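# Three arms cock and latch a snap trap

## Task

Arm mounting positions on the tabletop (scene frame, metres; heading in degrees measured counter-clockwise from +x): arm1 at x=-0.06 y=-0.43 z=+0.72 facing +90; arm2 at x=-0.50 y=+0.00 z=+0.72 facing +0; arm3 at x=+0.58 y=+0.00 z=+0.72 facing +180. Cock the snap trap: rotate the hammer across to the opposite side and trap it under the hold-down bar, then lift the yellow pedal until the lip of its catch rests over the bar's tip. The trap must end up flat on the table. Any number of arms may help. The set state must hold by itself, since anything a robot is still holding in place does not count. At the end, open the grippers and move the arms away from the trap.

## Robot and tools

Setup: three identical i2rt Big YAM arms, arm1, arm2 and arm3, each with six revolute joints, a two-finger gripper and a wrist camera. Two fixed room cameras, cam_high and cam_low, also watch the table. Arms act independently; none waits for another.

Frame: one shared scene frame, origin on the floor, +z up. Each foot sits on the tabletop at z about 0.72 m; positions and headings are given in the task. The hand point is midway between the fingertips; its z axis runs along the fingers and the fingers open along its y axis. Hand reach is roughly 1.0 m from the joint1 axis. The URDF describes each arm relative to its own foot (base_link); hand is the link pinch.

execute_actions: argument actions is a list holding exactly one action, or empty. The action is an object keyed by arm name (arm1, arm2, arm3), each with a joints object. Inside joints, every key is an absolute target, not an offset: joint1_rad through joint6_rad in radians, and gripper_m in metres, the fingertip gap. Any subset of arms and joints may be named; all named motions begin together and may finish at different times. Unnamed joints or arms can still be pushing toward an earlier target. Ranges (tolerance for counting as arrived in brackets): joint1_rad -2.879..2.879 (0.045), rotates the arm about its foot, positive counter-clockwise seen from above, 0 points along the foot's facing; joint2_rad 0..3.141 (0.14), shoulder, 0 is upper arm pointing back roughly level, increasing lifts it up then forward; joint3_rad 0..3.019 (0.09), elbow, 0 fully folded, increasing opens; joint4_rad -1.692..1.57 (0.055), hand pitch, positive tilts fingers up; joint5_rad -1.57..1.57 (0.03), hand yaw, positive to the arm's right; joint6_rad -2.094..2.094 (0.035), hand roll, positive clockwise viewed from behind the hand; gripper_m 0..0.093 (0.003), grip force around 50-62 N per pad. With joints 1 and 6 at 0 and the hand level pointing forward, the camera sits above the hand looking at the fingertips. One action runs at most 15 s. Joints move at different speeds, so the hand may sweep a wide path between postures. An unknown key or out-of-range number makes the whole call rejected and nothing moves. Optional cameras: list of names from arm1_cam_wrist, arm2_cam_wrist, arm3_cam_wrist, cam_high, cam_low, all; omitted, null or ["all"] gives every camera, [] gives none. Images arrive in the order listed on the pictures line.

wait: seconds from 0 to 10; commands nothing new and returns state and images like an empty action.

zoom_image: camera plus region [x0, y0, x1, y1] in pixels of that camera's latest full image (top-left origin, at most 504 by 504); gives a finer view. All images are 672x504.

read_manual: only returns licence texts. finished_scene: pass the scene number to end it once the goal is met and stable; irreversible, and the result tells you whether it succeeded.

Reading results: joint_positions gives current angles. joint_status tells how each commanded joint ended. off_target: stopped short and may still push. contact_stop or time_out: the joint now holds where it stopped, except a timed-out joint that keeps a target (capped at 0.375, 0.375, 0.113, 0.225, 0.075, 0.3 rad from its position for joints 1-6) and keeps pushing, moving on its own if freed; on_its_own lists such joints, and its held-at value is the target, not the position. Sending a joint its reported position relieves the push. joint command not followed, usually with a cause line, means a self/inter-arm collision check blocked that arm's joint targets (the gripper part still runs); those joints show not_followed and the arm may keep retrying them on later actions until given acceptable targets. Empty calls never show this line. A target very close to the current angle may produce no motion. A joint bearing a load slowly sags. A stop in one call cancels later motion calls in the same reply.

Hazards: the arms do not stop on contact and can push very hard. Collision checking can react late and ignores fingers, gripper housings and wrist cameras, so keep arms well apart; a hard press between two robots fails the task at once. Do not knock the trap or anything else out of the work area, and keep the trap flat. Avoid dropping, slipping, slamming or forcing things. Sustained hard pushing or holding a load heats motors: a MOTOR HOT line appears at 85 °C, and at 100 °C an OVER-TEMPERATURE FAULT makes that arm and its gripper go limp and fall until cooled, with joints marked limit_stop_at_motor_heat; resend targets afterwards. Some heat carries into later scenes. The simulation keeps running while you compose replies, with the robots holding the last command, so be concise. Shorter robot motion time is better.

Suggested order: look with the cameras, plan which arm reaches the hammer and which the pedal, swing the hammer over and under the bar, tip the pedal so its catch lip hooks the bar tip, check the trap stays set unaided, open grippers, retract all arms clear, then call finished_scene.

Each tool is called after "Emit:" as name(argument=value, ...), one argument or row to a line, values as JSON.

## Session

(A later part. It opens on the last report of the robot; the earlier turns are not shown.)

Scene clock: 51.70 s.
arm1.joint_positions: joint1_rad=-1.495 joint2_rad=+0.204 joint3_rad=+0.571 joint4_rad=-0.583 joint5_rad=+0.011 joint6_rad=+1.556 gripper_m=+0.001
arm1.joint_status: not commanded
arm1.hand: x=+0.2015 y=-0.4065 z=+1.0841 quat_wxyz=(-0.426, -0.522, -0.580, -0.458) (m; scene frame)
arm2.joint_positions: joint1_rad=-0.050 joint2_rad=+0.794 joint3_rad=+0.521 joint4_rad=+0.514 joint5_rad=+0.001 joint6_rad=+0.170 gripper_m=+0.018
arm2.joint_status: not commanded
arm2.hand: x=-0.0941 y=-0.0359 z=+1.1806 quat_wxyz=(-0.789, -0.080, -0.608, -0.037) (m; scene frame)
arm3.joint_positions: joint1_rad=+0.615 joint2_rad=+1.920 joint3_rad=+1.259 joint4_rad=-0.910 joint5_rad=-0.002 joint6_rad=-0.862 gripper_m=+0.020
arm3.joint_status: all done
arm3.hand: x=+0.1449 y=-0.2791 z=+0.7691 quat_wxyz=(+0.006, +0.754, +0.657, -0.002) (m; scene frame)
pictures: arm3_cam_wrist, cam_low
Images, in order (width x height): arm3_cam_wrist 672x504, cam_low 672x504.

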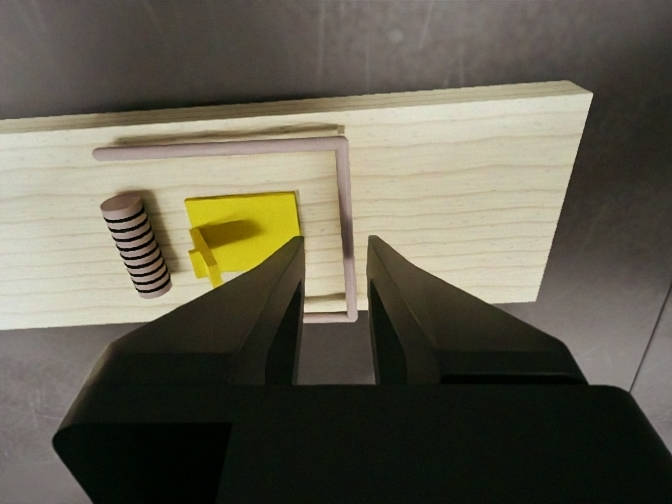

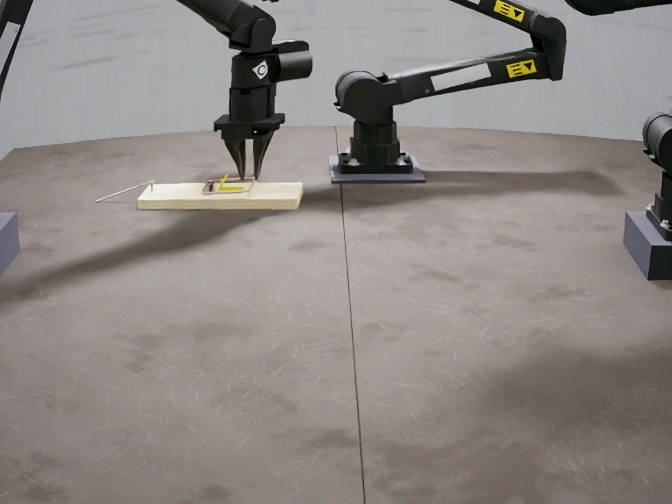

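Emit:
execute_actions(
  actions=[
    {"arm3":{"joints":{"joint2_rad":1.96,"joint4_rad":-0.86,"gripper_m":0.024}}},
  ],
  cameras=["arm3_cam_wrist"],
)

Emit:
execute_actions(
  actions=[
    {"arm3":{"joints":{"gripper_m":0}}},
  ],
  cameras=["arm3_cam_wrist"],
)

Emit:
execute_actions(
  actions=[
    {"arm3":{"joints":{"joint1_rad":0.35,"joint2_rad":1.94,"joint6_rad":-0.6}}},
  ],
  cameras=["cam_high","cam_low"],
)

Scene clock: 52.77 s.
arm1.joint_positions: joint1_rad=-1.495 joint2_rad=+0.204 joint3_rad=+0.571 joint4_rad=-0.583 joint5_rad=+0.011 joint6_rad=+1.556 gripper_m=+0.001
arm1.joint_status: not commanded
arm1.hand: x=+0.2015 y=-0.4065 z=+1.0841 quat_wxyz=(-0.426, -0.522, -0.580, -0.458) (m; scene frame)
arm2.joint_positions: joint1_rad=-0.050 joint2_rad=+0.794 joint3_rad=+0.521 joint4_rad=+0.514 joint5_rad=+0.001 joint6_rad=+0.170 gripper_m=+0.018
arm2.joint_status: not commanded
arm2.hand: x=-0.0941 y=-0.0359 z=+1.1806 quat_wxyz=(-0.789, -0.080, -0.608, -0.037) (m; scene frame)
arm3.joint_positions: joint1_rad=+0.615 joint2_rad=+1.937 joint3_rad=+1.259 joint4_rad=-0.872 joint5_rad=-0.002 joint6_rad=-0.862 gripper_m=+0.024
arm3.joint_status: all done
arm3.hand: x=+0.1393 y=-0.2828 z=+0.7607 quat_wxyz=(+0.005, +0.754, +0.656, -0.012) (m; scene frame)
pictures: arm3_cam_wrist
Images, in order (width x height): arm3_cam_wrist 672x504.

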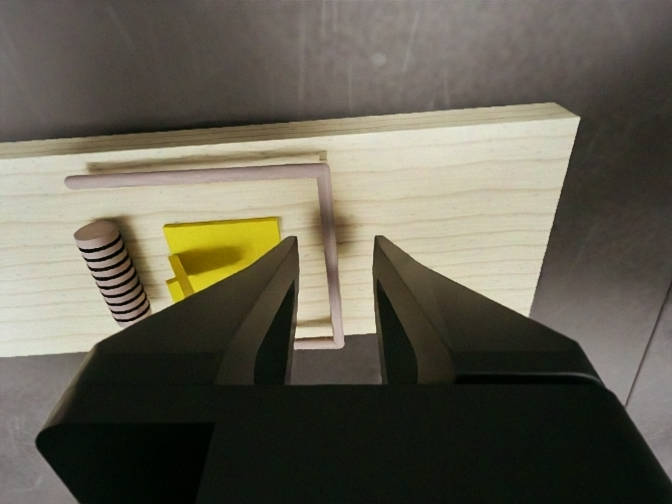

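Scene clock: 53.27 s.
arm1.joint_positions: joint1_rad=-1.495 joint2_rad=+0.204 joint3_rad=+0.571 joint4_rad=-0.583 joint5_rad=+0.011 joint6_rad=+1.556 gripper_m=+0.001
arm1.joint_status: not commanded
arm1.hand: x=+0.2015 y=-0.4065 z=+1.0841 quat_wxyz=(-0.426, -0.522, -0.580, -0.458) (m; scene frame)
arm2.joint_positions: joint1_rad=-0.050 joint2_rad=+0.794 joint3_rad=+0.521 joint4_rad=+0.514 joint5_rad=+0.001 joint6_rad=+0.170 gripper_m=+0.018
arm2.joint_status: not commanded
arm2.hand: x=-0.0941 y=-0.0359 z=+1.1806 quat_wxyz=(-0.789, -0.080, -0.608, -0.037) (m; scene frame)
arm3.joint_positions: joint1_rad=+0.615 joint2_rad=+1.937 joint3_rad=+1.259 joint4_rad=-0.871 joint5_rad=+0.000 joint6_rad=-0.866 gripper_m=+0.001
arm3.joint_status: all done
arm3.hand: x=+0.1389 y=-0.2827 z=+0.7607 quat_wxyz=(+0.004, +0.753, +0.658, -0.013) (m; scene frame)
pictures: arm3_cam_wrist
Images, in order (width x height): arm3_cam_wrist 672x504.

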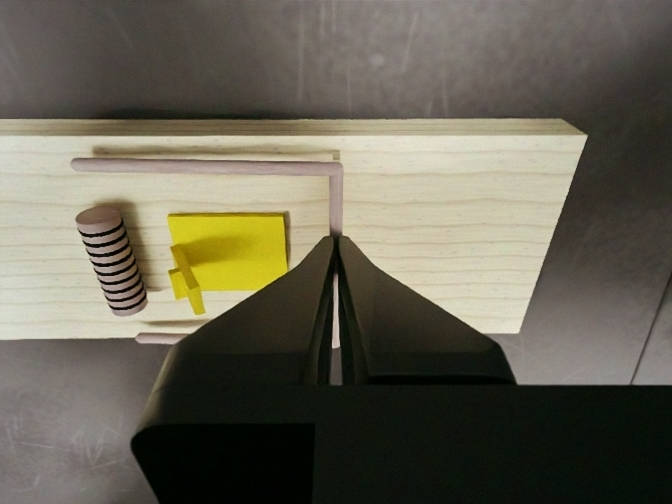

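Scene clock: 54.53 s.
arm1.joint_positions: joint1_rad=-1.495 joint2_rad=+0.204 joint3_rad=+0.571 joint4_rad=-0.583 joint5_rad=+0.011 joint6_rad=+1.556 gripper_m=+0.001
arm1.joint_status: not commanded
arm1.hand: x=+0.2015 y=-0.4065 z=+1.0841 quat_wxyz=(-0.426, -0.522, -0.580, -0.458) (m; scene frame)
arm2.joint_positions: joint1_rad=-0.050 joint2_rad=+0.794 joint3_rad=+0.521 joint4_rad=+0.514 joint5_rad=+0.001 joint6_rad=+0.170 gripper_m=+0.018
arm2.joint_status: not commanded
arm2.hand: x=-0.0941 y=-0.0359 z=+1.1806 quat_wxyz=(-0.789, -0.080, -0.608, -0.037) (m; scene frame)
arm3.joint_positions: joint1_rad=+0.342 joint2_rad=+1.937 joint3_rad=+1.264 joint4_rad=-0.870 joint5_rad=+0.002 joint6_rad=-0.613 gripper_m=+0.001
arm3.joint_status: all done
arm3.hand: x=+0.0765 y=-0.1540 z=+0.7606 quat_wxyz=(+0.002, +0.898, +0.440, -0.014) (m; scene frame)
pictures: cam_high, cam_low
Images, in order (width x height): cam_high 672x504, cam_low 672x504.

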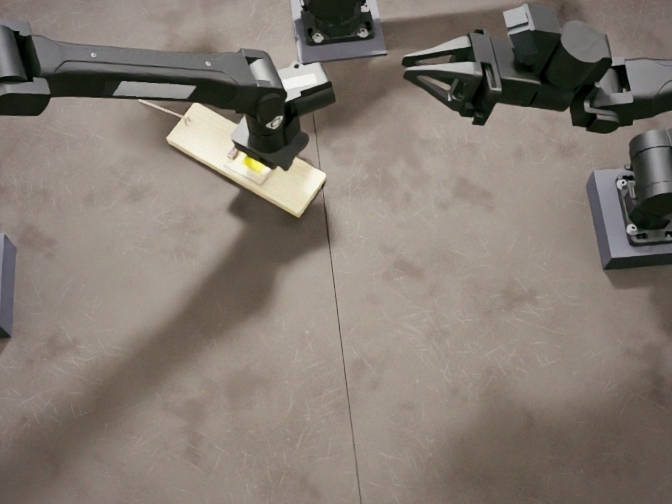

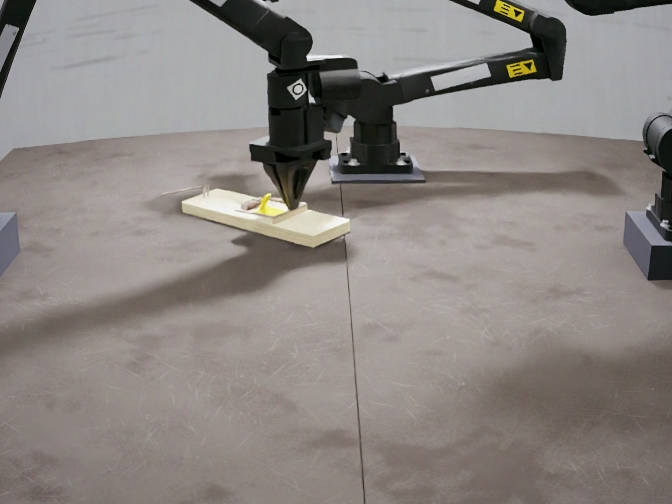

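Emit:
execute_actions(
  actions=[
    {"arm3":{"joints":{"joint1_rad":0.08,"joint6_rad":-0.32}}},
  ],
  cameras=[],
)

Emit:
execute_actions(
  actions=[
    {"arm3":{"joints":{"joint1_rad":-0.16,"joint6_rad":-0.05,"joint2_rad":2.01,"joint3_rad":1.46,"joint4_rad":-0.97}}},
  ],
  cameras=["cam_high"],
)

Emit:
execute_actions(
  actions=[
    {"arm3":{"joints":{"gripper_m":0.02}}},
  ],
  cameras=[],
)

Emit:
execute_actions(
  actions=[
    {"arm3":{"joints":{"joint2_rad":1.5,"joint3_rad":1.0}},"arm2":{"joints":{"joint1_rad":0.245,"joint2_rad":1.6,"joint3_rad":0.6,"joint6_rad":-0.1,"gripper_m":0.022}}},
  ],
)

Scene clock: 56.30 s.
arm1.joint_positions: joint1_rad=-1.495 joint2_rad=+0.204 joint3_rad=+0.571 joint4_rad=-0.583 joint5_rad=+0.011 joint6_rad=+1.556 gripper_m=+0.001
arm1.joint_status: not commanded
arm1.hand: x=+0.2015 y=-0.4065 z=+1.0841 quat_wxyz=(-0.426, -0.522, -0.580, -0.458) (m; scene frame)
arm2.joint_positions: joint1_rad=-0.050 joint2_rad=+0.794 joint3_rad=+0.521 joint4_rad=+0.514 joint5_rad=+0.001 joint6_rad=+0.170 gripper_m=+0.018
arm2.joint_status: not commanded
arm2.hand: x=-0.0941 y=-0.0359 z=+1.1806 quat_wxyz=(-0.789, -0.080, -0.608, -0.037) (m; scene frame)
arm3.joint_positions: joint1_rad=+0.082 joint2_rad=+1.933 joint3_rad=+1.266 joint4_rad=-0.868 joint5_rad=+0.001 joint6_rad=-0.329 gripper_m=+0.001
arm3.joint_status: all done
arm3.hand: x=+0.0522 y=-0.0197 z=+0.7616 quat_wxyz=(+0.003, +0.983, +0.182, -0.016) (m; scene frame)
pictures: none
No camera images: the call's "cameras" was empty. Leave "cameras" out to get every camera's image.

Scene clock: 57.57 s.
arm1.joint_positions: joint1_rad=-1.495 joint2_rad=+0.204 joint3_rad=+0.571 joint4_rad=-0.583 joint5_rad=+0.011 joint6_rad=+1.556 gripper_m=+0.001
arm1.joint_status: not commanded
arm1.hand: x=+0.2015 y=-0.4065 z=+1.0841 quat_wxyz=(-0.426, -0.522, -0.580, -0.458) (m; scene frame)
arm2.joint_positions: joint1_rad=-0.050 joint2_rad=+0.794 joint3_rad=+0.521 joint4_rad=+0.514 joint5_rad=+0.001 joint6_rad=+0.170 gripper_m=+0.018
arm2.joint_status: not commanded
arm2.hand: x=-0.0941 y=-0.0359 z=+1.1806 quat_wxyz=(-0.789, -0.080, -0.608, -0.037) (m; scene frame)
arm3.joint_positions: joint1_rad=-0.156 joint2_rad=+1.999 joint3_rad=+1.419 joint4_rad=-0.961 joint5_rad=+0.001 joint6_rad=-0.058 gripper_m=+0.001
arm3.joint_status: all done
arm3.hand: x=+0.0236 y=+0.1137 z=+0.7736 quat_wxyz=(+0.003, +0.997, -0.071, -0.013) (m; scene frame)
pictures: cam_high
Images, in order (width x height): cam_high 672x504.

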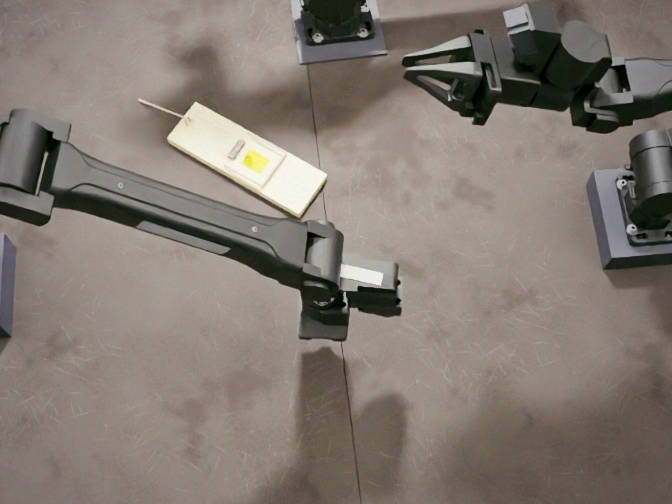

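Scene clock: 58.03 s.
arm1.joint_positions: joint1_rad=-1.495 joint2_rad=+0.204 joint3_rad=+0.571 joint4_rad=-0.583 joint5_rad=+0.011 joint6_rad=+1.556 gripper_m=+0.001
arm1.joint_status: not commanded
arm1.hand: x=+0.2015 y=-0.4065 z=+1.0841 quat_wxyz=(-0.426, -0.522, -0.580, -0.458) (m; scene frame)
arm2.joint_positions: joint1_rad=-0.050 joint2_rad=+0.794 joint3_rad=+0.521 joint4_rad=+0.514 joint5_rad=+0.001 joint6_rad=+0.170 gripper_m=+0.018
arm2.joint_status: not commanded
arm2.hand: x=-0.0941 y=-0.0359 z=+1.1806 quat_wxyz=(-0.789, -0.080, -0.608, -0.037) (m; scene frame)
arm3.joint_positions: joint1_rad=-0.156 joint2_rad=+1.999 joint3_rad=+1.419 joint4_rad=-0.961 joint5_rad=+0.001 joint6_rad=-0.058 gripper_m=+0.020
arm3.joint_status: all done
arm3.hand: x=+0.0236 y=+0.1137 z=+0.7736 quat_wxyz=(+0.003, +0.997, -0.072, -0.013) (m; scene frame)
pictures: none
No camera images: the call's "cameras" was empty. Leave "cameras" out to get every camera's image.

Scene clock: 59.37 s.
arm1.joint_positions: joint1_rad=-1.495 joint2_rad=+0.204 joint3_rad=+0.571 joint4_rad=-0.583 joint5_rad=+0.011 joint6_rad=+1.556 gripper_m=+0.001
arm1.joint_status: not commanded
arm1.hand: x=+0.2015 y=-0.4065 z=+1.0841 quat_wxyz=(-0.426, -0.522, -0.580, -0.458) (m; scene frame)
arm2.joint_positions: joint1_rad=+0.244 joint2_rad=+1.605 joint3_rad=+0.563 joint4_rad=+0.514 joint5_rad=+0.004 joint6_rad=-0.084 gripper_m=+0.022
arm2.joint_status: all done
arm2.hand: x=-0.0043 y=+0.1063 z=+0.8314 quat_wxyz=(-0.502, +0.126, -0.855, -0.032) (m; scene frame)
arm3.joint_positions: joint1_rad=-0.156 joint2_rad=+1.495 joint3_rad=+1.007 joint4_rad=-0.965 joint5_rad=+0.001 joint6_rad=-0.058 gripper_m=+0.020
arm3.joint_status: all done
arm3.hand: x=+0.1613 y=+0.0866 z=+0.8724 quat_wxyz=(-0.003, +0.996, -0.072, -0.056) (m; scene frame)
pictures: arm1_cam_wrist, arm2_cam_wrist, arm3_cam_wrist, cam_high, cam_low
Images, in order (width x height): arm1_cam_wrist 672x504, arm2_cam_wrist 672x504, arm3_cam_wrist 672x504, cam_high 672x504, cam_low 672x504.

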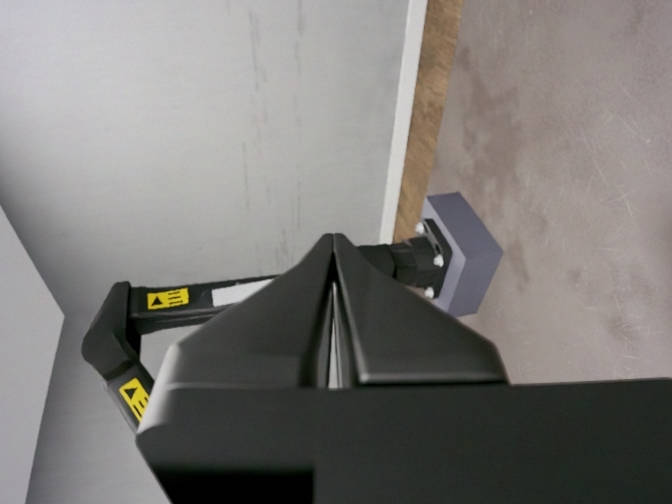

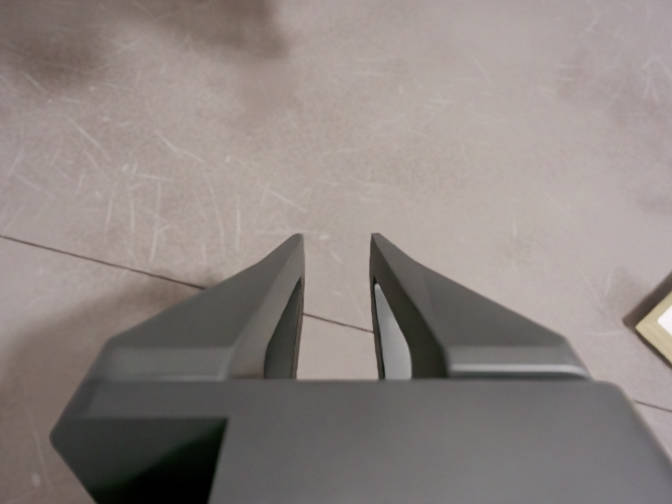

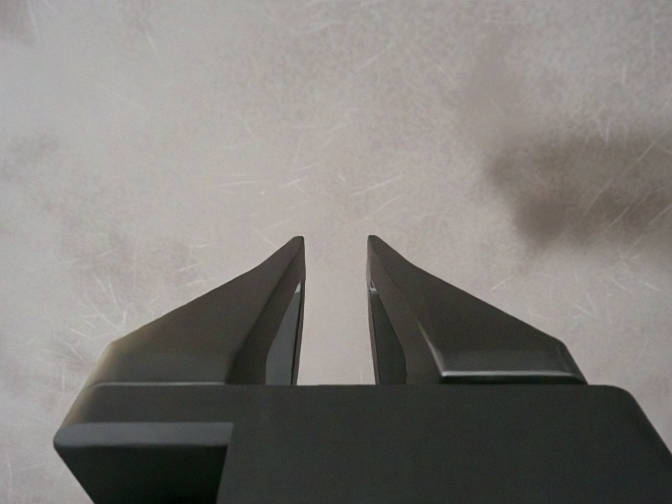

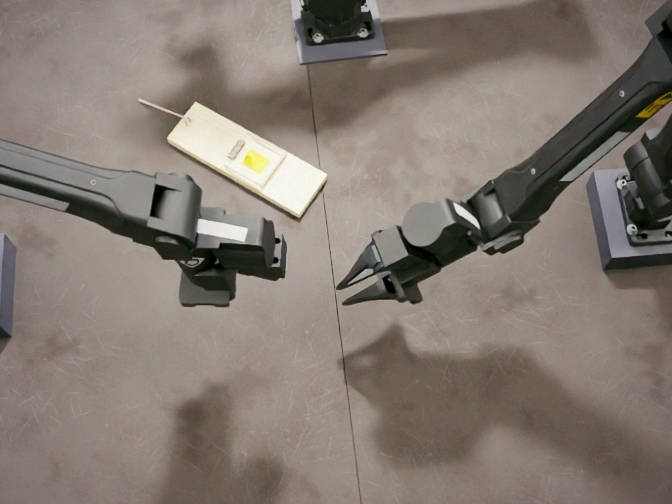

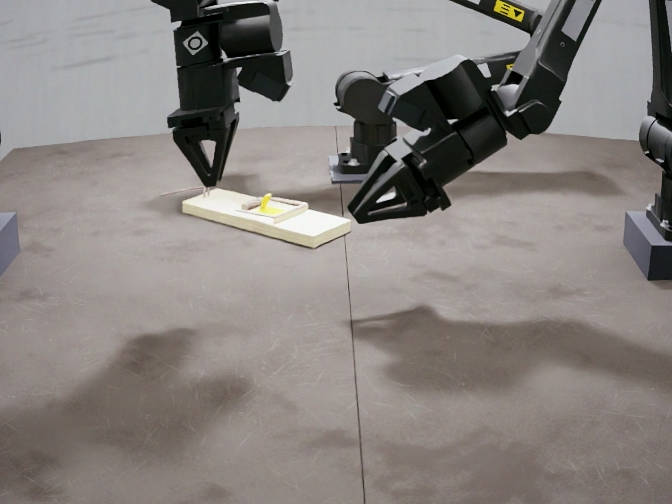

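Slipped; regrip deeper.

Emit:
execute_actions(
  actions=[
    {"arm2":{"joints":{"joint2_rad":0.9}},"arm3":{"joints":{"joint1_rad":0.342,"joint2_rad":1.86,"joint3_rad":1.3,"joint4_rad":-0.87,"joint6_rad":-0.61,"gripper_m":0.024}}},
  ],
  cameras=["arm3_cam_wrist"],
)

Emit:
execute_actions(
  actions=[
    {"arm3":{"joints":{"joint2_rad":1.965}}},
  ],
  cameras=["arm3_cam_wrist"],
)

Scene clock: 61.17 s.
arm1.joint_positions: joint1_rad=-1.495 joint2_rad=+0.204 joint3_rad=+0.571 joint4_rad=-0.583 joint5_rad=+0.011 joint6_rad=+1.556 gripper_m=+0.001
arm1.joint_status: not commanded
arm1.hand: x=+0.2015 y=-0.4065 z=+1.0841 quat_wxyz=(-0.426, -0.522, -0.580, -0.458) (m; scene frame)
arm2.joint_positions: joint1_rad=+0.244 joint2_rad=+0.897 joint3_rad=+0.563 joint4_rad=+0.514 joint5_rad=+0.004 joint6_rad=-0.084 gripper_m=+0.022
arm2.joint_status: all done
arm2.hand: x=-0.0722 y=+0.0905 z=+1.1649 quat_wxyz=(-0.769, +0.092, -0.630, -0.050) (m; scene frame)
arm3.joint_positions: joint1_rad=+0.343 joint2_rad=+1.857 joint3_rad=+1.258 joint4_rad=-0.871 joint5_rad=+0.000 joint6_rad=-0.602 gripper_m=+0.024
arm3.joint_status: all done
arm3.hand: x=+0.0693 y=-0.1564 z=+0.7993 quat_wxyz=(-0.002, +0.899, +0.434, -0.050) (m; scene frame)
pictures: arm3_cam_wrist
Images, in order (width x height): arm3_cam_wrist 672x504.

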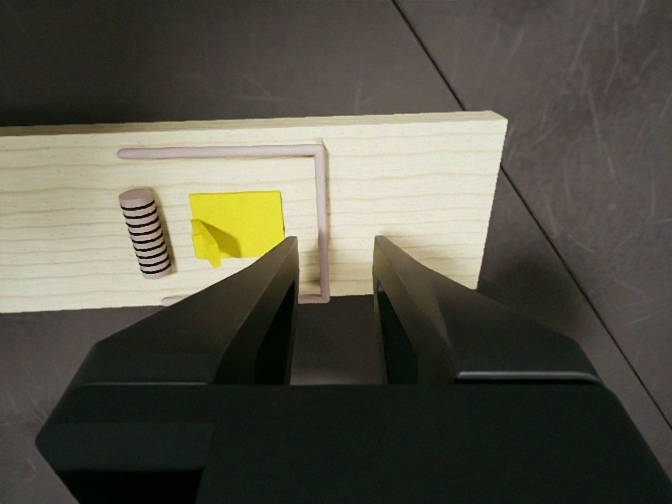

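Scene clock: 62.03 s.
arm1.joint_positions: joint1_rad=-1.495 joint2_rad=+0.204 joint3_rad=+0.571 joint4_rad=-0.583 joint5_rad=+0.011 joint6_rad=+1.556 gripper_m=+0.001
arm1.joint_status: not commanded
arm1.hand: x=+0.2015 y=-0.4065 z=+1.0841 quat_wxyz=(-0.426, -0.522, -0.580, -0.458) (m; scene frame)
arm2.joint_positions: joint1_rad=+0.244 joint2_rad=+0.897 joint3_rad=+0.563 joint4_rad=+0.514 joint5_rad=+0.004 joint6_rad=-0.084 gripper_m=+0.022
arm2.joint_status: not commanded
arm2.hand: x=-0.0722 y=+0.0905 z=+1.1649 quat_wxyz=(-0.769, +0.092, -0.630, -0.050) (m; scene frame)
arm3.joint_positions: joint1_rad=+0.343 joint2_rad=+1.950 joint3_rad=+1.270 joint4_rad=-0.873 joint5_rad=-0.001 joint6_rad=-0.602 gripper_m=+0.024
arm3.joint_status: all done
arm3.hand: x=+0.0769 y=-0.1547 z=+0.7560 quat_wxyz=(+0.005, +0.900, +0.435, -0.009) (m; scene frame)
pictures: arm3_cam_wrist
Images, in order (width x height): arm3_cam_wrist 672x504.

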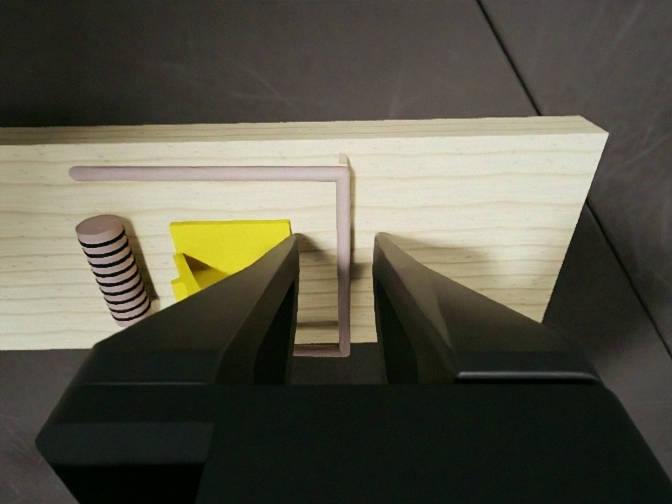

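Emit:
execute_actions(
  actions=[
    {"arm3":{"joints":{"gripper_m":0,"joint2_rad":1.985}}},
  ],
  cameras=[],
)

Emit:
execute_actions(
  actions=[
    {"arm3":{"joints":{"joint1_rad":0.08,"joint6_rad":-0.32}}},
  ],
  cameras=["cam_high"],
)

Emit:
execute_actions(
  actions=[
    {"arm3":{"joints":{"joint1_rad":-0.16,"joint6_rad":0}}},
  ],
  cameras=["cam_high","arm3_cam_wrist"],
)

Scene clock: 62.77 s.
arm1.joint_positions: joint1_rad=-1.495 joint2_rad=+0.204 joint3_rad=+0.571 joint4_rad=-0.583 joint5_rad=+0.011 joint6_rad=+1.556 gripper_m=+0.001
arm1.joint_status: not commanded
arm1.hand: x=+0.2015 y=-0.4065 z=+1.0841 quat_wxyz=(-0.426, -0.522, -0.580, -0.458) (m; scene frame)
arm2.joint_positions: joint1_rad=+0.244 joint2_rad=+0.897 joint3_rad=+0.563 joint4_rad=+0.514 joint5_rad=+0.004 joint6_rad=-0.084 gripper_m=+0.022
arm2.joint_status: not commanded
arm2.hand: x=-0.0722 y=+0.0905 z=+1.1649 quat_wxyz=(-0.769, +0.092, -0.630, -0.050) (m; scene frame)
arm3.joint_positions: joint1_rad=+0.343 joint2_rad=+1.952 joint3_rad=+1.270 joint4_rad=-0.873 joint5_rad=+0.000 joint6_rad=-0.604 gripper_m=+0.002
arm3.joint_status: all done
arm3.hand: x=+0.0772 y=-0.1545 z=+0.7549 quat_wxyz=(+0.005, +0.900, +0.436, -0.008) (m; scene frame)
pictures: none
No camera images: the call's "cameras" was empty. Leave "cameras" out to get every camera's image.

Scene clock: 64.03 s.
arm1.joint_positions: joint1_rad=-1.495 joint2_rad=+0.204 joint3_rad=+0.571 joint4_rad=-0.583 joint5_rad=+0.011 joint6_rad=+1.556 gripper_m=+0.001
arm1.joint_status: not commanded
arm1.hand: x=+0.2015 y=-0.4065 z=+1.0841 quat_wxyz=(-0.426, -0.522, -0.580, -0.458) (m; scene frame)
arm2.joint_positions: joint1_rad=+0.244 joint2_rad=+0.897 joint3_rad=+0.563 joint4_rad=+0.514 joint5_rad=+0.004 joint6_rad=-0.084 gripper_m=+0.022
arm2.joint_status: not commanded
arm2.hand: x=-0.0722 y=+0.0905 z=+1.1649 quat_wxyz=(-0.769, +0.092, -0.630, -0.050) (m; scene frame)
arm3.joint_positions: joint1_rad=+0.067 joint2_rad=+1.952 joint3_rad=+1.273 joint4_rad=-0.873 joint5_rad=+0.003 joint6_rad=-0.334 gripper_m=+0.002
arm3.joint_status: all done
arm3.hand: x=+0.0528 y=-0.0114 z=+0.7541 quat_wxyz=(+0.003, +0.984, +0.178, -0.008) (m; scene frame)
pictures: cam_high
Images, in order (width x height): cam_high 672x504.

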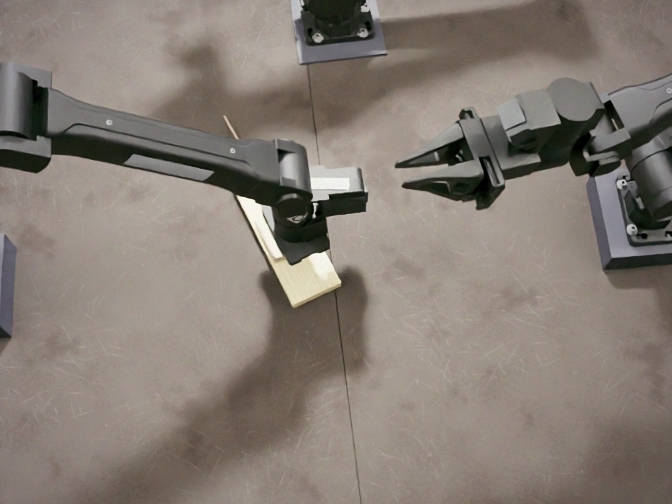

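Scene clock: 65.30 s.
arm1.joint_positions: joint1_rad=-1.495 joint2_rad=+0.204 joint3_rad=+0.571 joint4_rad=-0.583 joint5_rad=+0.011 joint6_rad=+1.556 gripper_m=+0.001
arm1.joint_status: not commanded
arm1.hand: x=+0.2015 y=-0.4065 z=+1.0841 quat_wxyz=(-0.426, -0.522, -0.580, -0.458) (m; scene frame)
arm2.joint_positions: joint1_rad=+0.244 joint2_rad=+0.897 joint3_rad=+0.563 joint4_rad=+0.514 joint5_rad=+0.004 joint6_rad=-0.084 gripper_m=+0.022
arm2.joint_status: not commanded
arm2.hand: x=-0.0722 y=+0.0905 z=+1.1649 quat_wxyz=(-0.769, +0.092, -0.630, -0.050) (m; scene frame)
arm3.joint_positions: joint1_rad=-0.175 joint2_rad=+1.952 joint3_rad=+1.277 joint4_rad=-0.873 joint5_rad=+0.004 joint6_rad=-0.017 gripper_m=+0.002
arm3.joint_status: all done
arm3.hand: x=+0.0637 y=+0.1160 z=+0.7540 quat_wxyz=(+0.002, +0.995, -0.101, -0.008) (m; scene frame)
pictures: arm3_cam_wrist, cam_high
Images, in order (width x height): arm3_cam_wrist 672x504, cam_high 672x504.

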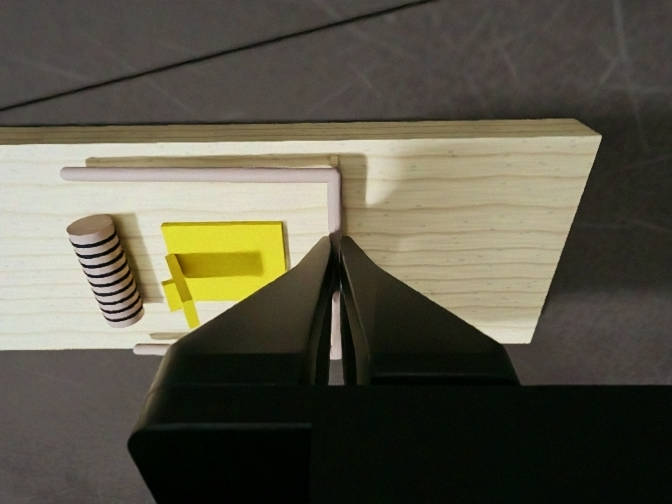

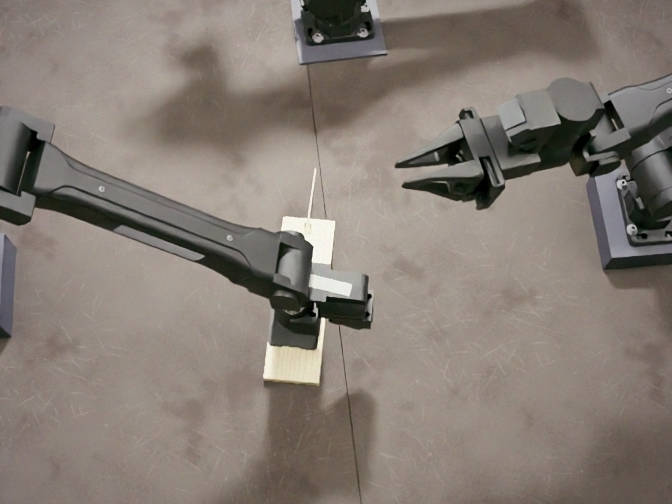

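Emit:
execute_actions(
  actions=[
    {"arm3":{"joints":{"gripper_m":0.02}}},
  ],
  cameras=[],
)

Emit:
execute_actions(
  actions=[
    {"arm3":{"joints":{"joint2_rad":1.5,"joint3_rad":0.9}}},
  ],
  cameras=[],
)

Emit:
execute_actions(
  actions=[
    {"arm3":{"joints":{"joint1_rad":-0.29,"joint2_rad":1.6,"joint3_rad":0.652,"joint4_rad":0.326,"gripper_m":0}},"arm2":{"joints":{"joint2_rad":1.8,"joint3_rad":0.79,"joint4_rad":0.46,"joint6_rad":0.2}}},
  ],
  cameras=[],
)

Emit:
execute_actions(
  actions=[
    {"arm3":{"joints":{"joint2_rad":1.82}},"arm2":{"joints":{"joint2_rad":1.87}}},
  ],
)

Scene clock: 66.50 s.
arm1.joint_positions: joint1_rad=-1.495 joint2_rad=+0.204 joint3_rad=+0.571 joint4_rad=-0.583 joint5_rad=+0.011 joint6_rad=+1.556 gripper_m=+0.001
arm1.joint_status: not commanded
arm1.hand: x=+0.2015 y=-0.4065 z=+1.0841 quat_wxyz=(-0.426, -0.522, -0.580, -0.458) (m; scene frame)
arm2.joint_positions: joint1_rad=+0.244 joint2_rad=+0.897 joint3_rad=+0.563 joint4_rad=+0.514 joint5_rad=+0.004 joint6_rad=-0.084 gripper_m=+0.022
arm2.joint_status: not commanded
arm2.hand: x=-0.0722 y=+0.0905 z=+1.1649 quat_wxyz=(-0.769, +0.092, -0.630, -0.050) (m; scene frame)
arm3.joint_positions: joint1_rad=-0.170 joint2_rad=+1.958 joint3_rad=+1.277 joint4_rad=-0.873 joint5_rad=+0.004 joint6_rad=-0.009 gripper_m=+0.020
arm3.joint_status: all done
arm3.hand: x=+0.0641 y=+0.1130 z=+0.7509 quat_wxyz=(+0.002, +0.995, -0.102, -0.005) (m; scene frame)
pictures: none
No camera images: the call's "cameras" was empty. Leave "cameras" out to get every camera's image.

Scene clock: 67.80 s.
arm1.joint_positions: joint1_rad=-1.495 joint2_rad=+0.204 joint3_rad=+0.571 joint4_rad=-0.583 joint5_rad=+0.011 joint6_rad=+1.556 gripper_m=+0.001
arm1.joint_status: not commanded
arm1.hand: x=+0.2015 y=-0.4065 z=+1.0841 quat_wxyz=(-0.426, -0.522, -0.580, -0.458) (m; scene frame)
arm2.joint_positions: joint1_rad=+0.244 joint2_rad=+0.897 joint3_rad=+0.563 joint4_rad=+0.514 joint5_rad=+0.004 joint6_rad=-0.084 gripper_m=+0.022
arm2.joint_status: not commanded
arm2.hand: x=-0.0722 y=+0.0905 z=+1.1649 quat_wxyz=(-0.769, +0.092, -0.630, -0.050) (m; scene frame)
arm3.joint_positions: joint1_rad=-0.168 joint2_rad=+1.498 joint3_rad=+0.907 joint4_rad=-0.868 joint5_rad=+0.003 joint6_rad=-0.007 gripper_m=+0.020
arm3.joint_status: all done
arm3.hand: x=+0.1825 y=+0.0872 z=+0.8385 quat_wxyz=(-0.002, +0.993, -0.103, -0.053) (m; scene frame)
pictures: none
No camera images: the call's "cameras" was empty. Leave "cameras" out to get every camera's image.

Scene clock: 69.43 s.
arm1.joint_positions: joint1_rad=-1.495 joint2_rad=+0.204 joint3_rad=+0.571 joint4_rad=-0.583 joint5_rad=+0.011 joint6_rad=+1.556 gripper_m=+0.001
arm1.joint_status: not commanded
arm1.hand: x=+0.2015 y=-0.4065 z=+1.0841 quat_wxyz=(-0.426, -0.522, -0.580, -0.458) (m; scene frame)
arm2.joint_positions: joint1_rad=+0.244 joint2_rad=+1.808 joint3_rad=+0.774 joint4_rad=+0.461 joint5_rad=+0.004 joint6_rad=+0.184 gripper_m=+0.022
arm2.joint_status: all done
arm2.hand: x=+0.0658 y=+0.1216 z=+0.8003 quat_wxyz=(-0.474, +0.011, -0.875, -0.095) (m; scene frame)
arm3.joint_positions: joint1_rad=-0.298 joint2_rad=+1.603 joint3_rad=+0.640 joint4_rad=+0.307 joint5_rad=+0.001 joint6_rad=-0.007 gripper_m=+0.001
arm3.joint_status: all done
arm3.hand: x=+0.0951 y=+0.1736 z=+0.8242 quat_wxyz=(-0.073, +0.886, -0.152, -0.432) (m; scene frame)
pictures: none
No camera images: the call's "cameras" was empty. Leave "cameras" out to get every camera's image.

Scene clock: 70.33 s.
arm1.joint_positions: joint1_rad=-1.495 joint2_rad=+0.204 joint3_rad=+0.571 joint4_rad=-0.583 joint5_rad=+0.011 joint6_rad=+1.556 gripper_m=+0.001
arm1.joint_status: not commanded
arm1.hand: x=+0.2015 y=-0.4065 z=+1.0841 quat_wxyz=(-0.426, -0.522, -0.580, -0.458) (m; scene frame)
arm2.joint_positions: joint1_rad=+0.244 joint2_rad=+1.878 joint3_rad=+0.774 joint4_rad=+0.461 joint5_rad=+0.004 joint6_rad=+0.184 gripper_m=+0.022
arm2.joint_status: all done
arm2.hand: x=+0.0574 y=+0.1199 z=+0.7618 quat_wxyz=(-0.444, +0.012, -0.892, -0.089) (m; scene frame)
arm3.joint_positions: joint1_rad=-0.298 joint2_rad=+1.779 joint3_rad=+0.648 joint4_rad=+0.337 joint5_rad=+0.001 joint6_rad=-0.007 gripper_m=+0.001
arm3.joint_status: all done
arm3.hand: x=+0.1078 y=+0.1683 z=+0.7473 quat_wxyz=(-0.061, +0.914, -0.156, -0.370) (m; scene frame)
pictures: arm1_cam_wrist, arm2_cam_wrist, arm3_cam_wrist, cam_high, cam_low
Images, in order (width x height): arm1_cam_wrist 672x504, arm2_cam_wrist 672x504, arm3_cam_wrist 672x504, cam_high 672x504, cam_low 672x504.

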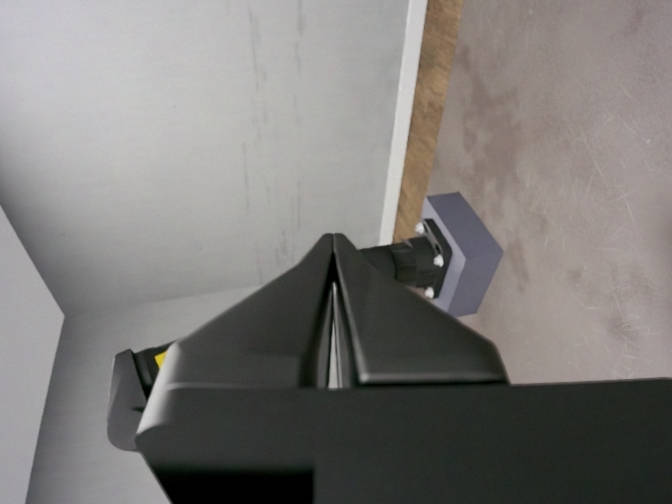

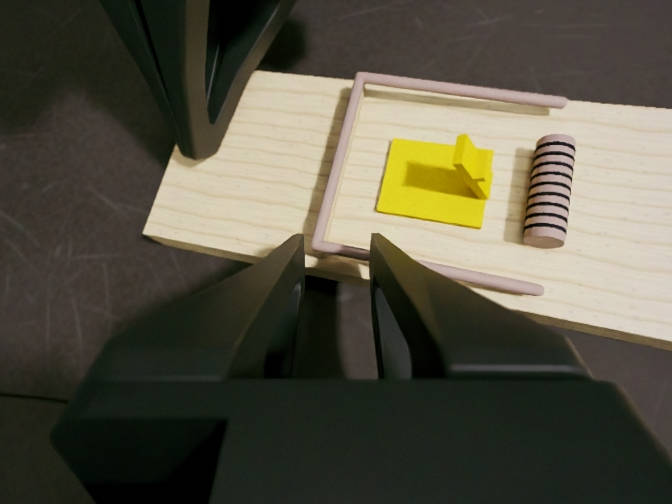

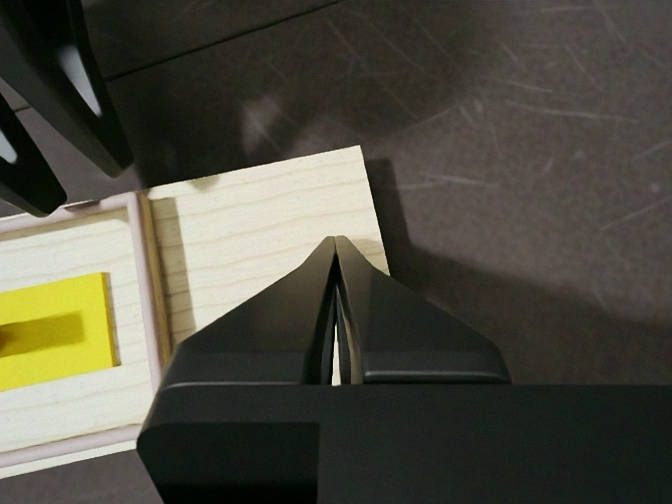

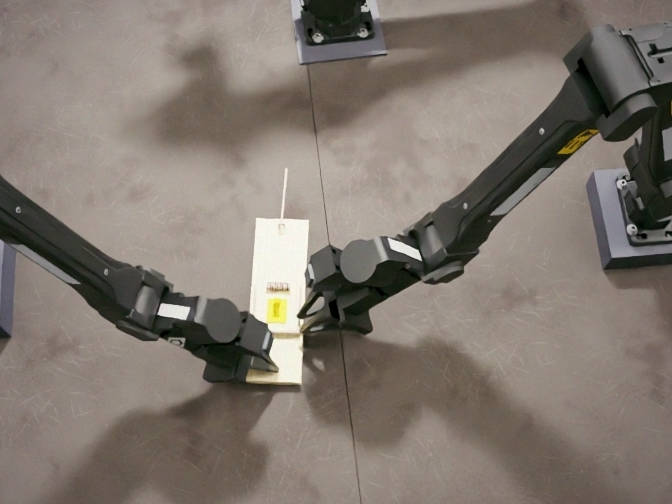

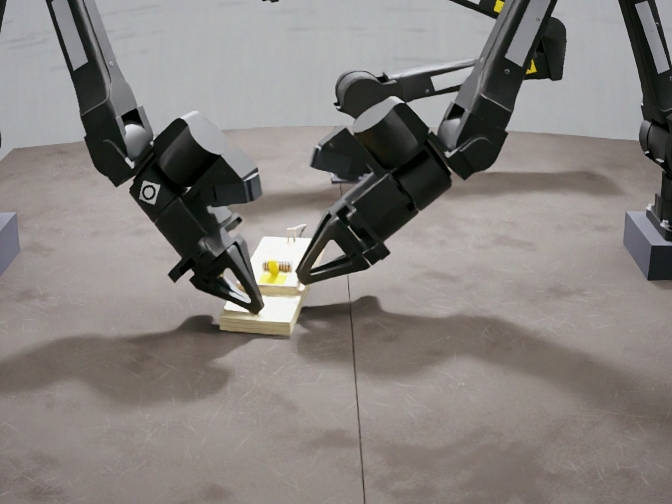

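Emit:
execute_actions(
  actions=[
    {"arm2":{"joints":{"joint1_rad":0.255,"joint3_rad":0.87,"joint4_rad":0.42,"joint6_rad":0.05}}},
  ],
  cameras=[],
)

Emit:
execute_actions(
  actions=[
    {"arm2":{"joints":{"joint2_rad":1.93}}},
  ],
  cameras=["arm2_cam_wrist"],
)

Scene clock: 71.83 s.
arm1.joint_positions: joint1_rad=-1.495 joint2_rad=+0.204 joint3_rad=+0.571 joint4_rad=-0.583 joint5_rad=+0.011 joint6_rad=+1.556 gripper_m=+0.001
arm1.joint_status: not commanded
arm1.hand: x=+0.2015 y=-0.4065 z=+1.0841 quat_wxyz=(-0.426, -0.522, -0.580, -0.458) (m; scene frame)
arm2.joint_positions: joint1_rad=+0.244 joint2_rad=+1.878 joint3_rad=+0.843 joint4_rad=+0.428 joint5_rad=+0.004 joint6_rad=+0.067 gripper_m=+0.022
arm2.joint_status: all done
arm2.hand: x=+0.0848 y=+0.1260 z=+0.7819 quat_wxyz=(-0.464, +0.063, -0.881, -0.065) (m; scene frame)
arm3.joint_positions: joint1_rad=-0.298 joint2_rad=+1.779 joint3_rad=+0.648 joint4_rad=+0.337 joint5_rad=+0.001 joint6_rad=-0.007 gripper_m=+0.001
arm3.joint_status: not commanded
arm3.hand: x=+0.1078 y=+0.1683 z=+0.7473 quat_wxyz=(-0.061, +0.914, -0.156, -0.370) (m; scene frame)
pictures: none
No camera images: the call's "cameras" was empty. Leave "cameras" out to get every camera's image.

Scene clock: 72.57 s.
arm1.joint_positions: joint1_rad=-1.495 joint2_rad=+0.204 joint3_rad=+0.571 joint4_rad=-0.583 joint5_rad=+0.011 joint6_rad=+1.556 gripper_m=+0.001
arm1.joint_status: not commanded
arm1.hand: x=+0.2015 y=-0.4065 z=+1.0841 quat_wxyz=(-0.426, -0.522, -0.580, -0.458) (m; scene frame)
arm2.joint_positions: joint1_rad=+0.244 joint2_rad=+1.924 joint3_rad=+0.848 joint4_rad=+0.430 joint5_rad=+0.005 joint6_rad=+0.064 gripper_m=+0.022
arm2.joint_status: all done
arm2.hand: x=+0.0811 y=+0.1250 z=+0.7577 quat_wxyz=(-0.447, +0.065, -0.890, -0.062) (m; scene frame)
arm3.joint_positions: joint1_rad=-0.298 joint2_rad=+1.779 joint3_rad=+0.648 joint4_rad=+0.337 joint5_rad=+0.001 joint6_rad=-0.007 gripper_m=+0.001
arm3.joint_status: not commanded
arm3.hand: x=+0.1078 y=+0.1683 z=+0.7473 quat_wxyz=(-0.061, +0.914, -0.156, -0.370) (m; scene frame)
pictures: arm2_cam_wrist
Images, in order (width x height): arm2_cam_wrist 672x504.

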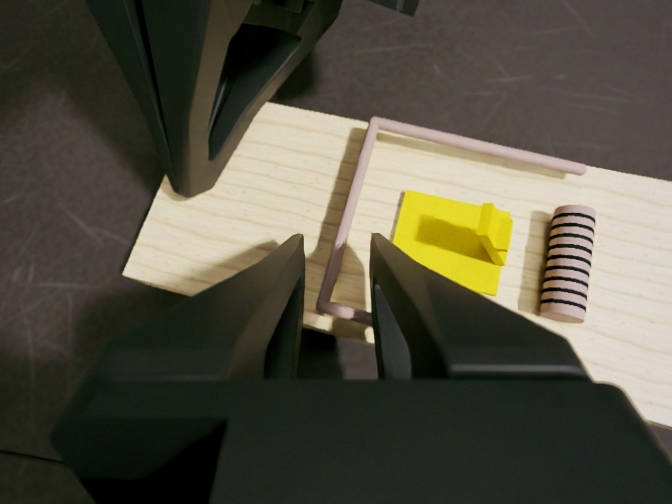

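Emit:
execute_actions(
  actions=[
    {"arm2":{"joints":{"joint2_rad":1.95,"joint6_rad":0.2,"gripper_m":0}},"arm3":{"joints":{"joint2_rad":1.86}}},
  ],
  cameras=["arm2_cam_wrist"],
)

Emit:
execute_actions(
  actions=[
    {"arm2":{"joints":{"joint1_rad":0.21,"joint2_rad":1.8,"joint3_rad":0.8}}},
  ],
  cameras=["arm2_cam_wrist","cam_low"],
)

Emit:
execute_actions(
  actions=[
    {"arm2":{"joints":{"joint1_rad":0.13,"joint2_rad":1.735,"joint3_rad":0.76}}},
  ],
  cameras=["arm2_cam_wrist","cam_low"],
)

Scene clock: 74.17 s.
arm1.joint_positions: joint1_rad=-1.495 joint2_rad=+0.204 joint3_rad=+0.571 joint4_rad=-0.583 joint5_rad=+0.011 joint6_rad=+1.556 gripper_m=+0.001
arm1.joint_status: not commanded
arm1.hand: x=+0.2015 y=-0.4065 z=+1.0841 quat_wxyz=(-0.426, -0.522, -0.580, -0.458) (m; scene frame)
arm2.joint_positions: joint1_rad=+0.246 joint2_rad=+1.923 joint3_rad=+0.855 joint4_rad=+0.431 joint5_rad=+0.013 joint6_rad=+0.182 gripper_m=+0.001
arm2.joint_status: all done
arm2.hand: x=+0.0848 y=+0.1258 z=+0.7611 quat_wxyz=(-0.447, +0.012, -0.890, -0.086) (m; scene frame)
arm3.joint_positions: joint1_rad=-0.297 joint2_rad=+1.787 joint3_rad=+0.654 joint4_rad=+0.345 joint5_rad=+0.004 joint6_rad=-0.007 gripper_m=+0.001
arm3.joint_status: all done
arm3.hand: x=+0.1051 y=+0.1696 z=+0.7467 quat_wxyz=(-0.063, +0.913, -0.157, -0.372) (m; scene frame)
pictures: arm2_cam_wrist
Images, in order (width x height): arm2_cam_wrist 672x504.

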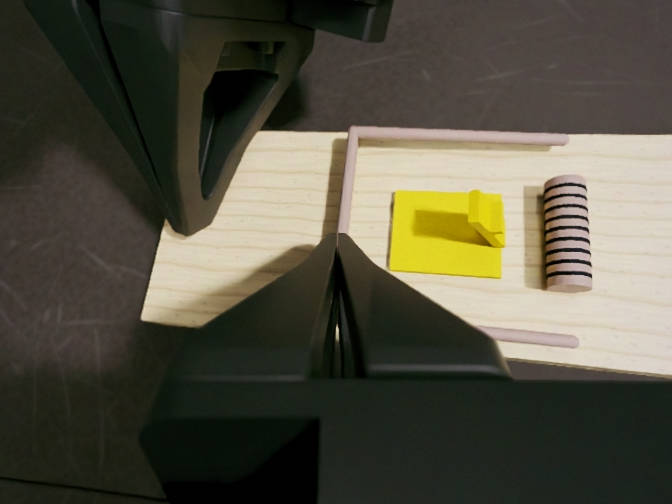

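Scene clock: 75.17 s.
arm1.joint_positions: joint1_rad=-1.495 joint2_rad=+0.204 joint3_rad=+0.571 joint4_rad=-0.583 joint5_rad=+0.011 joint6_rad=+1.556 gripper_m=+0.001
arm1.joint_status: not commanded
arm1.hand: x=+0.2015 y=-0.4065 z=+1.0841 quat_wxyz=(-0.426, -0.522, -0.580, -0.458) (m; scene frame)
arm2.joint_positions: joint1_rad=+0.217 joint2_rad=+1.809 joint3_rad=+0.785 joint4_rad=+0.426 joint5_rad=+0.001 joint6_rad=+0.184 gripper_m=+0.001
arm2.joint_status: all done
arm2.hand: x=+0.0691 y=+0.1067 z=+0.7972 quat_wxyz=(-0.464, +0.000, -0.881, -0.088) (m; scene frame)
arm3.joint_positions: joint1_rad=-0.297 joint2_rad=+1.787 joint3_rad=+0.654 joint4_rad=+0.345 joint5_rad=+0.004 joint6_rad=-0.007 gripper_m=+0.001
arm3.joint_status: not commanded
arm3.hand: x=+0.1050 y=+0.1695 z=+0.7465 quat_wxyz=(-0.063, +0.913, -0.157, -0.372) (m; scene frame)
pictures: arm2_cam_wrist, cam_low
Images, in order (width x height): arm2_cam_wrist 672x504, cam_low 672x504.

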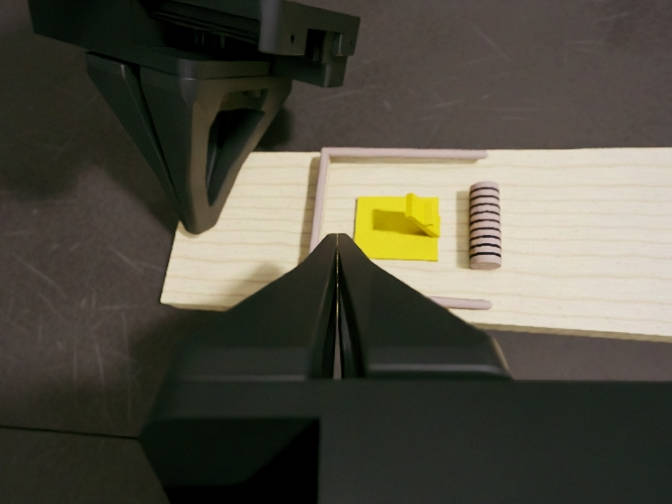

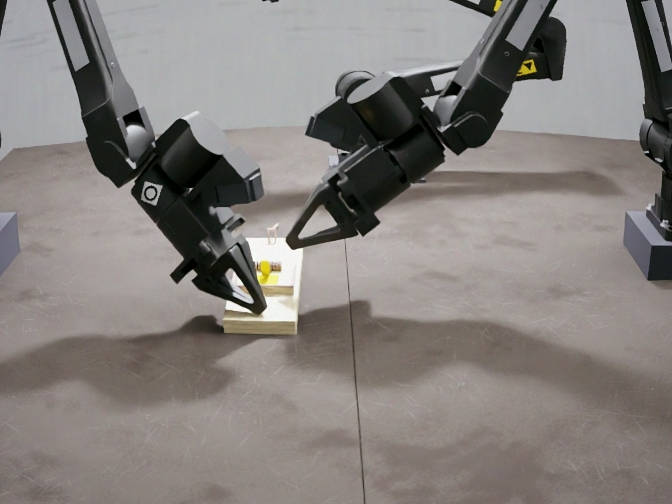

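Scene clock: 75.97 s.
arm1.joint_positions: joint1_rad=-1.495 joint2_rad=+0.204 joint3_rad=+0.571 joint4_rad=-0.583 joint5_rad=+0.011 joint6_rad=+1.556 gripper_m=+0.001
arm1.joint_status: not commanded
arm1.hand: x=+0.2015 y=-0.4065 z=+1.0841 quat_wxyz=(-0.426, -0.522, -0.580, -0.458) (m; scene frame)
arm2.joint_positions: joint1_rad=+0.125 joint2_rad=+1.748 joint3_rad=+0.751 joint4_rad=+0.426 joint5_rad=+0.003 joint6_rad=+0.185 gripper_m=+0.001
arm2.joint_status: all done
arm2.hand: x=+0.0668 y=+0.0531 z=+0.8164 quat_wxyz=(-0.479, -0.041, -0.874, -0.068) (m; scene frame)
arm3.joint_positions: joint1_rad=-0.297 joint2_rad=+1.787 joint3_rad=+0.654 joint4_rad=+0.345 joint5_rad=+0.004 joint6_rad=-0.007 gripper_m=+0.001
arm3.joint_status: not commanded
arm3.hand: x=+0.1050 y=+0.1695 z=+0.7465 quat_wxyz=(-0.063, +0.913, -0.157, -0.372) (m; scene frame)
pictures: arm2_cam_wrist, cam_low
Images, in order (width x height): arm2_cam_wrist 672x504, cam_low 672x504.

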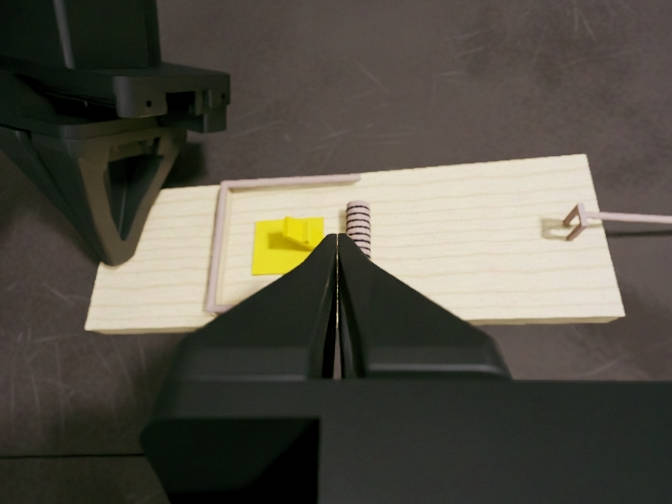

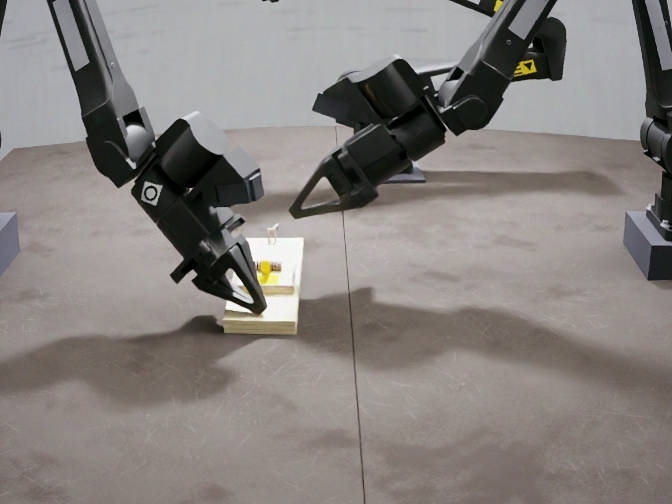

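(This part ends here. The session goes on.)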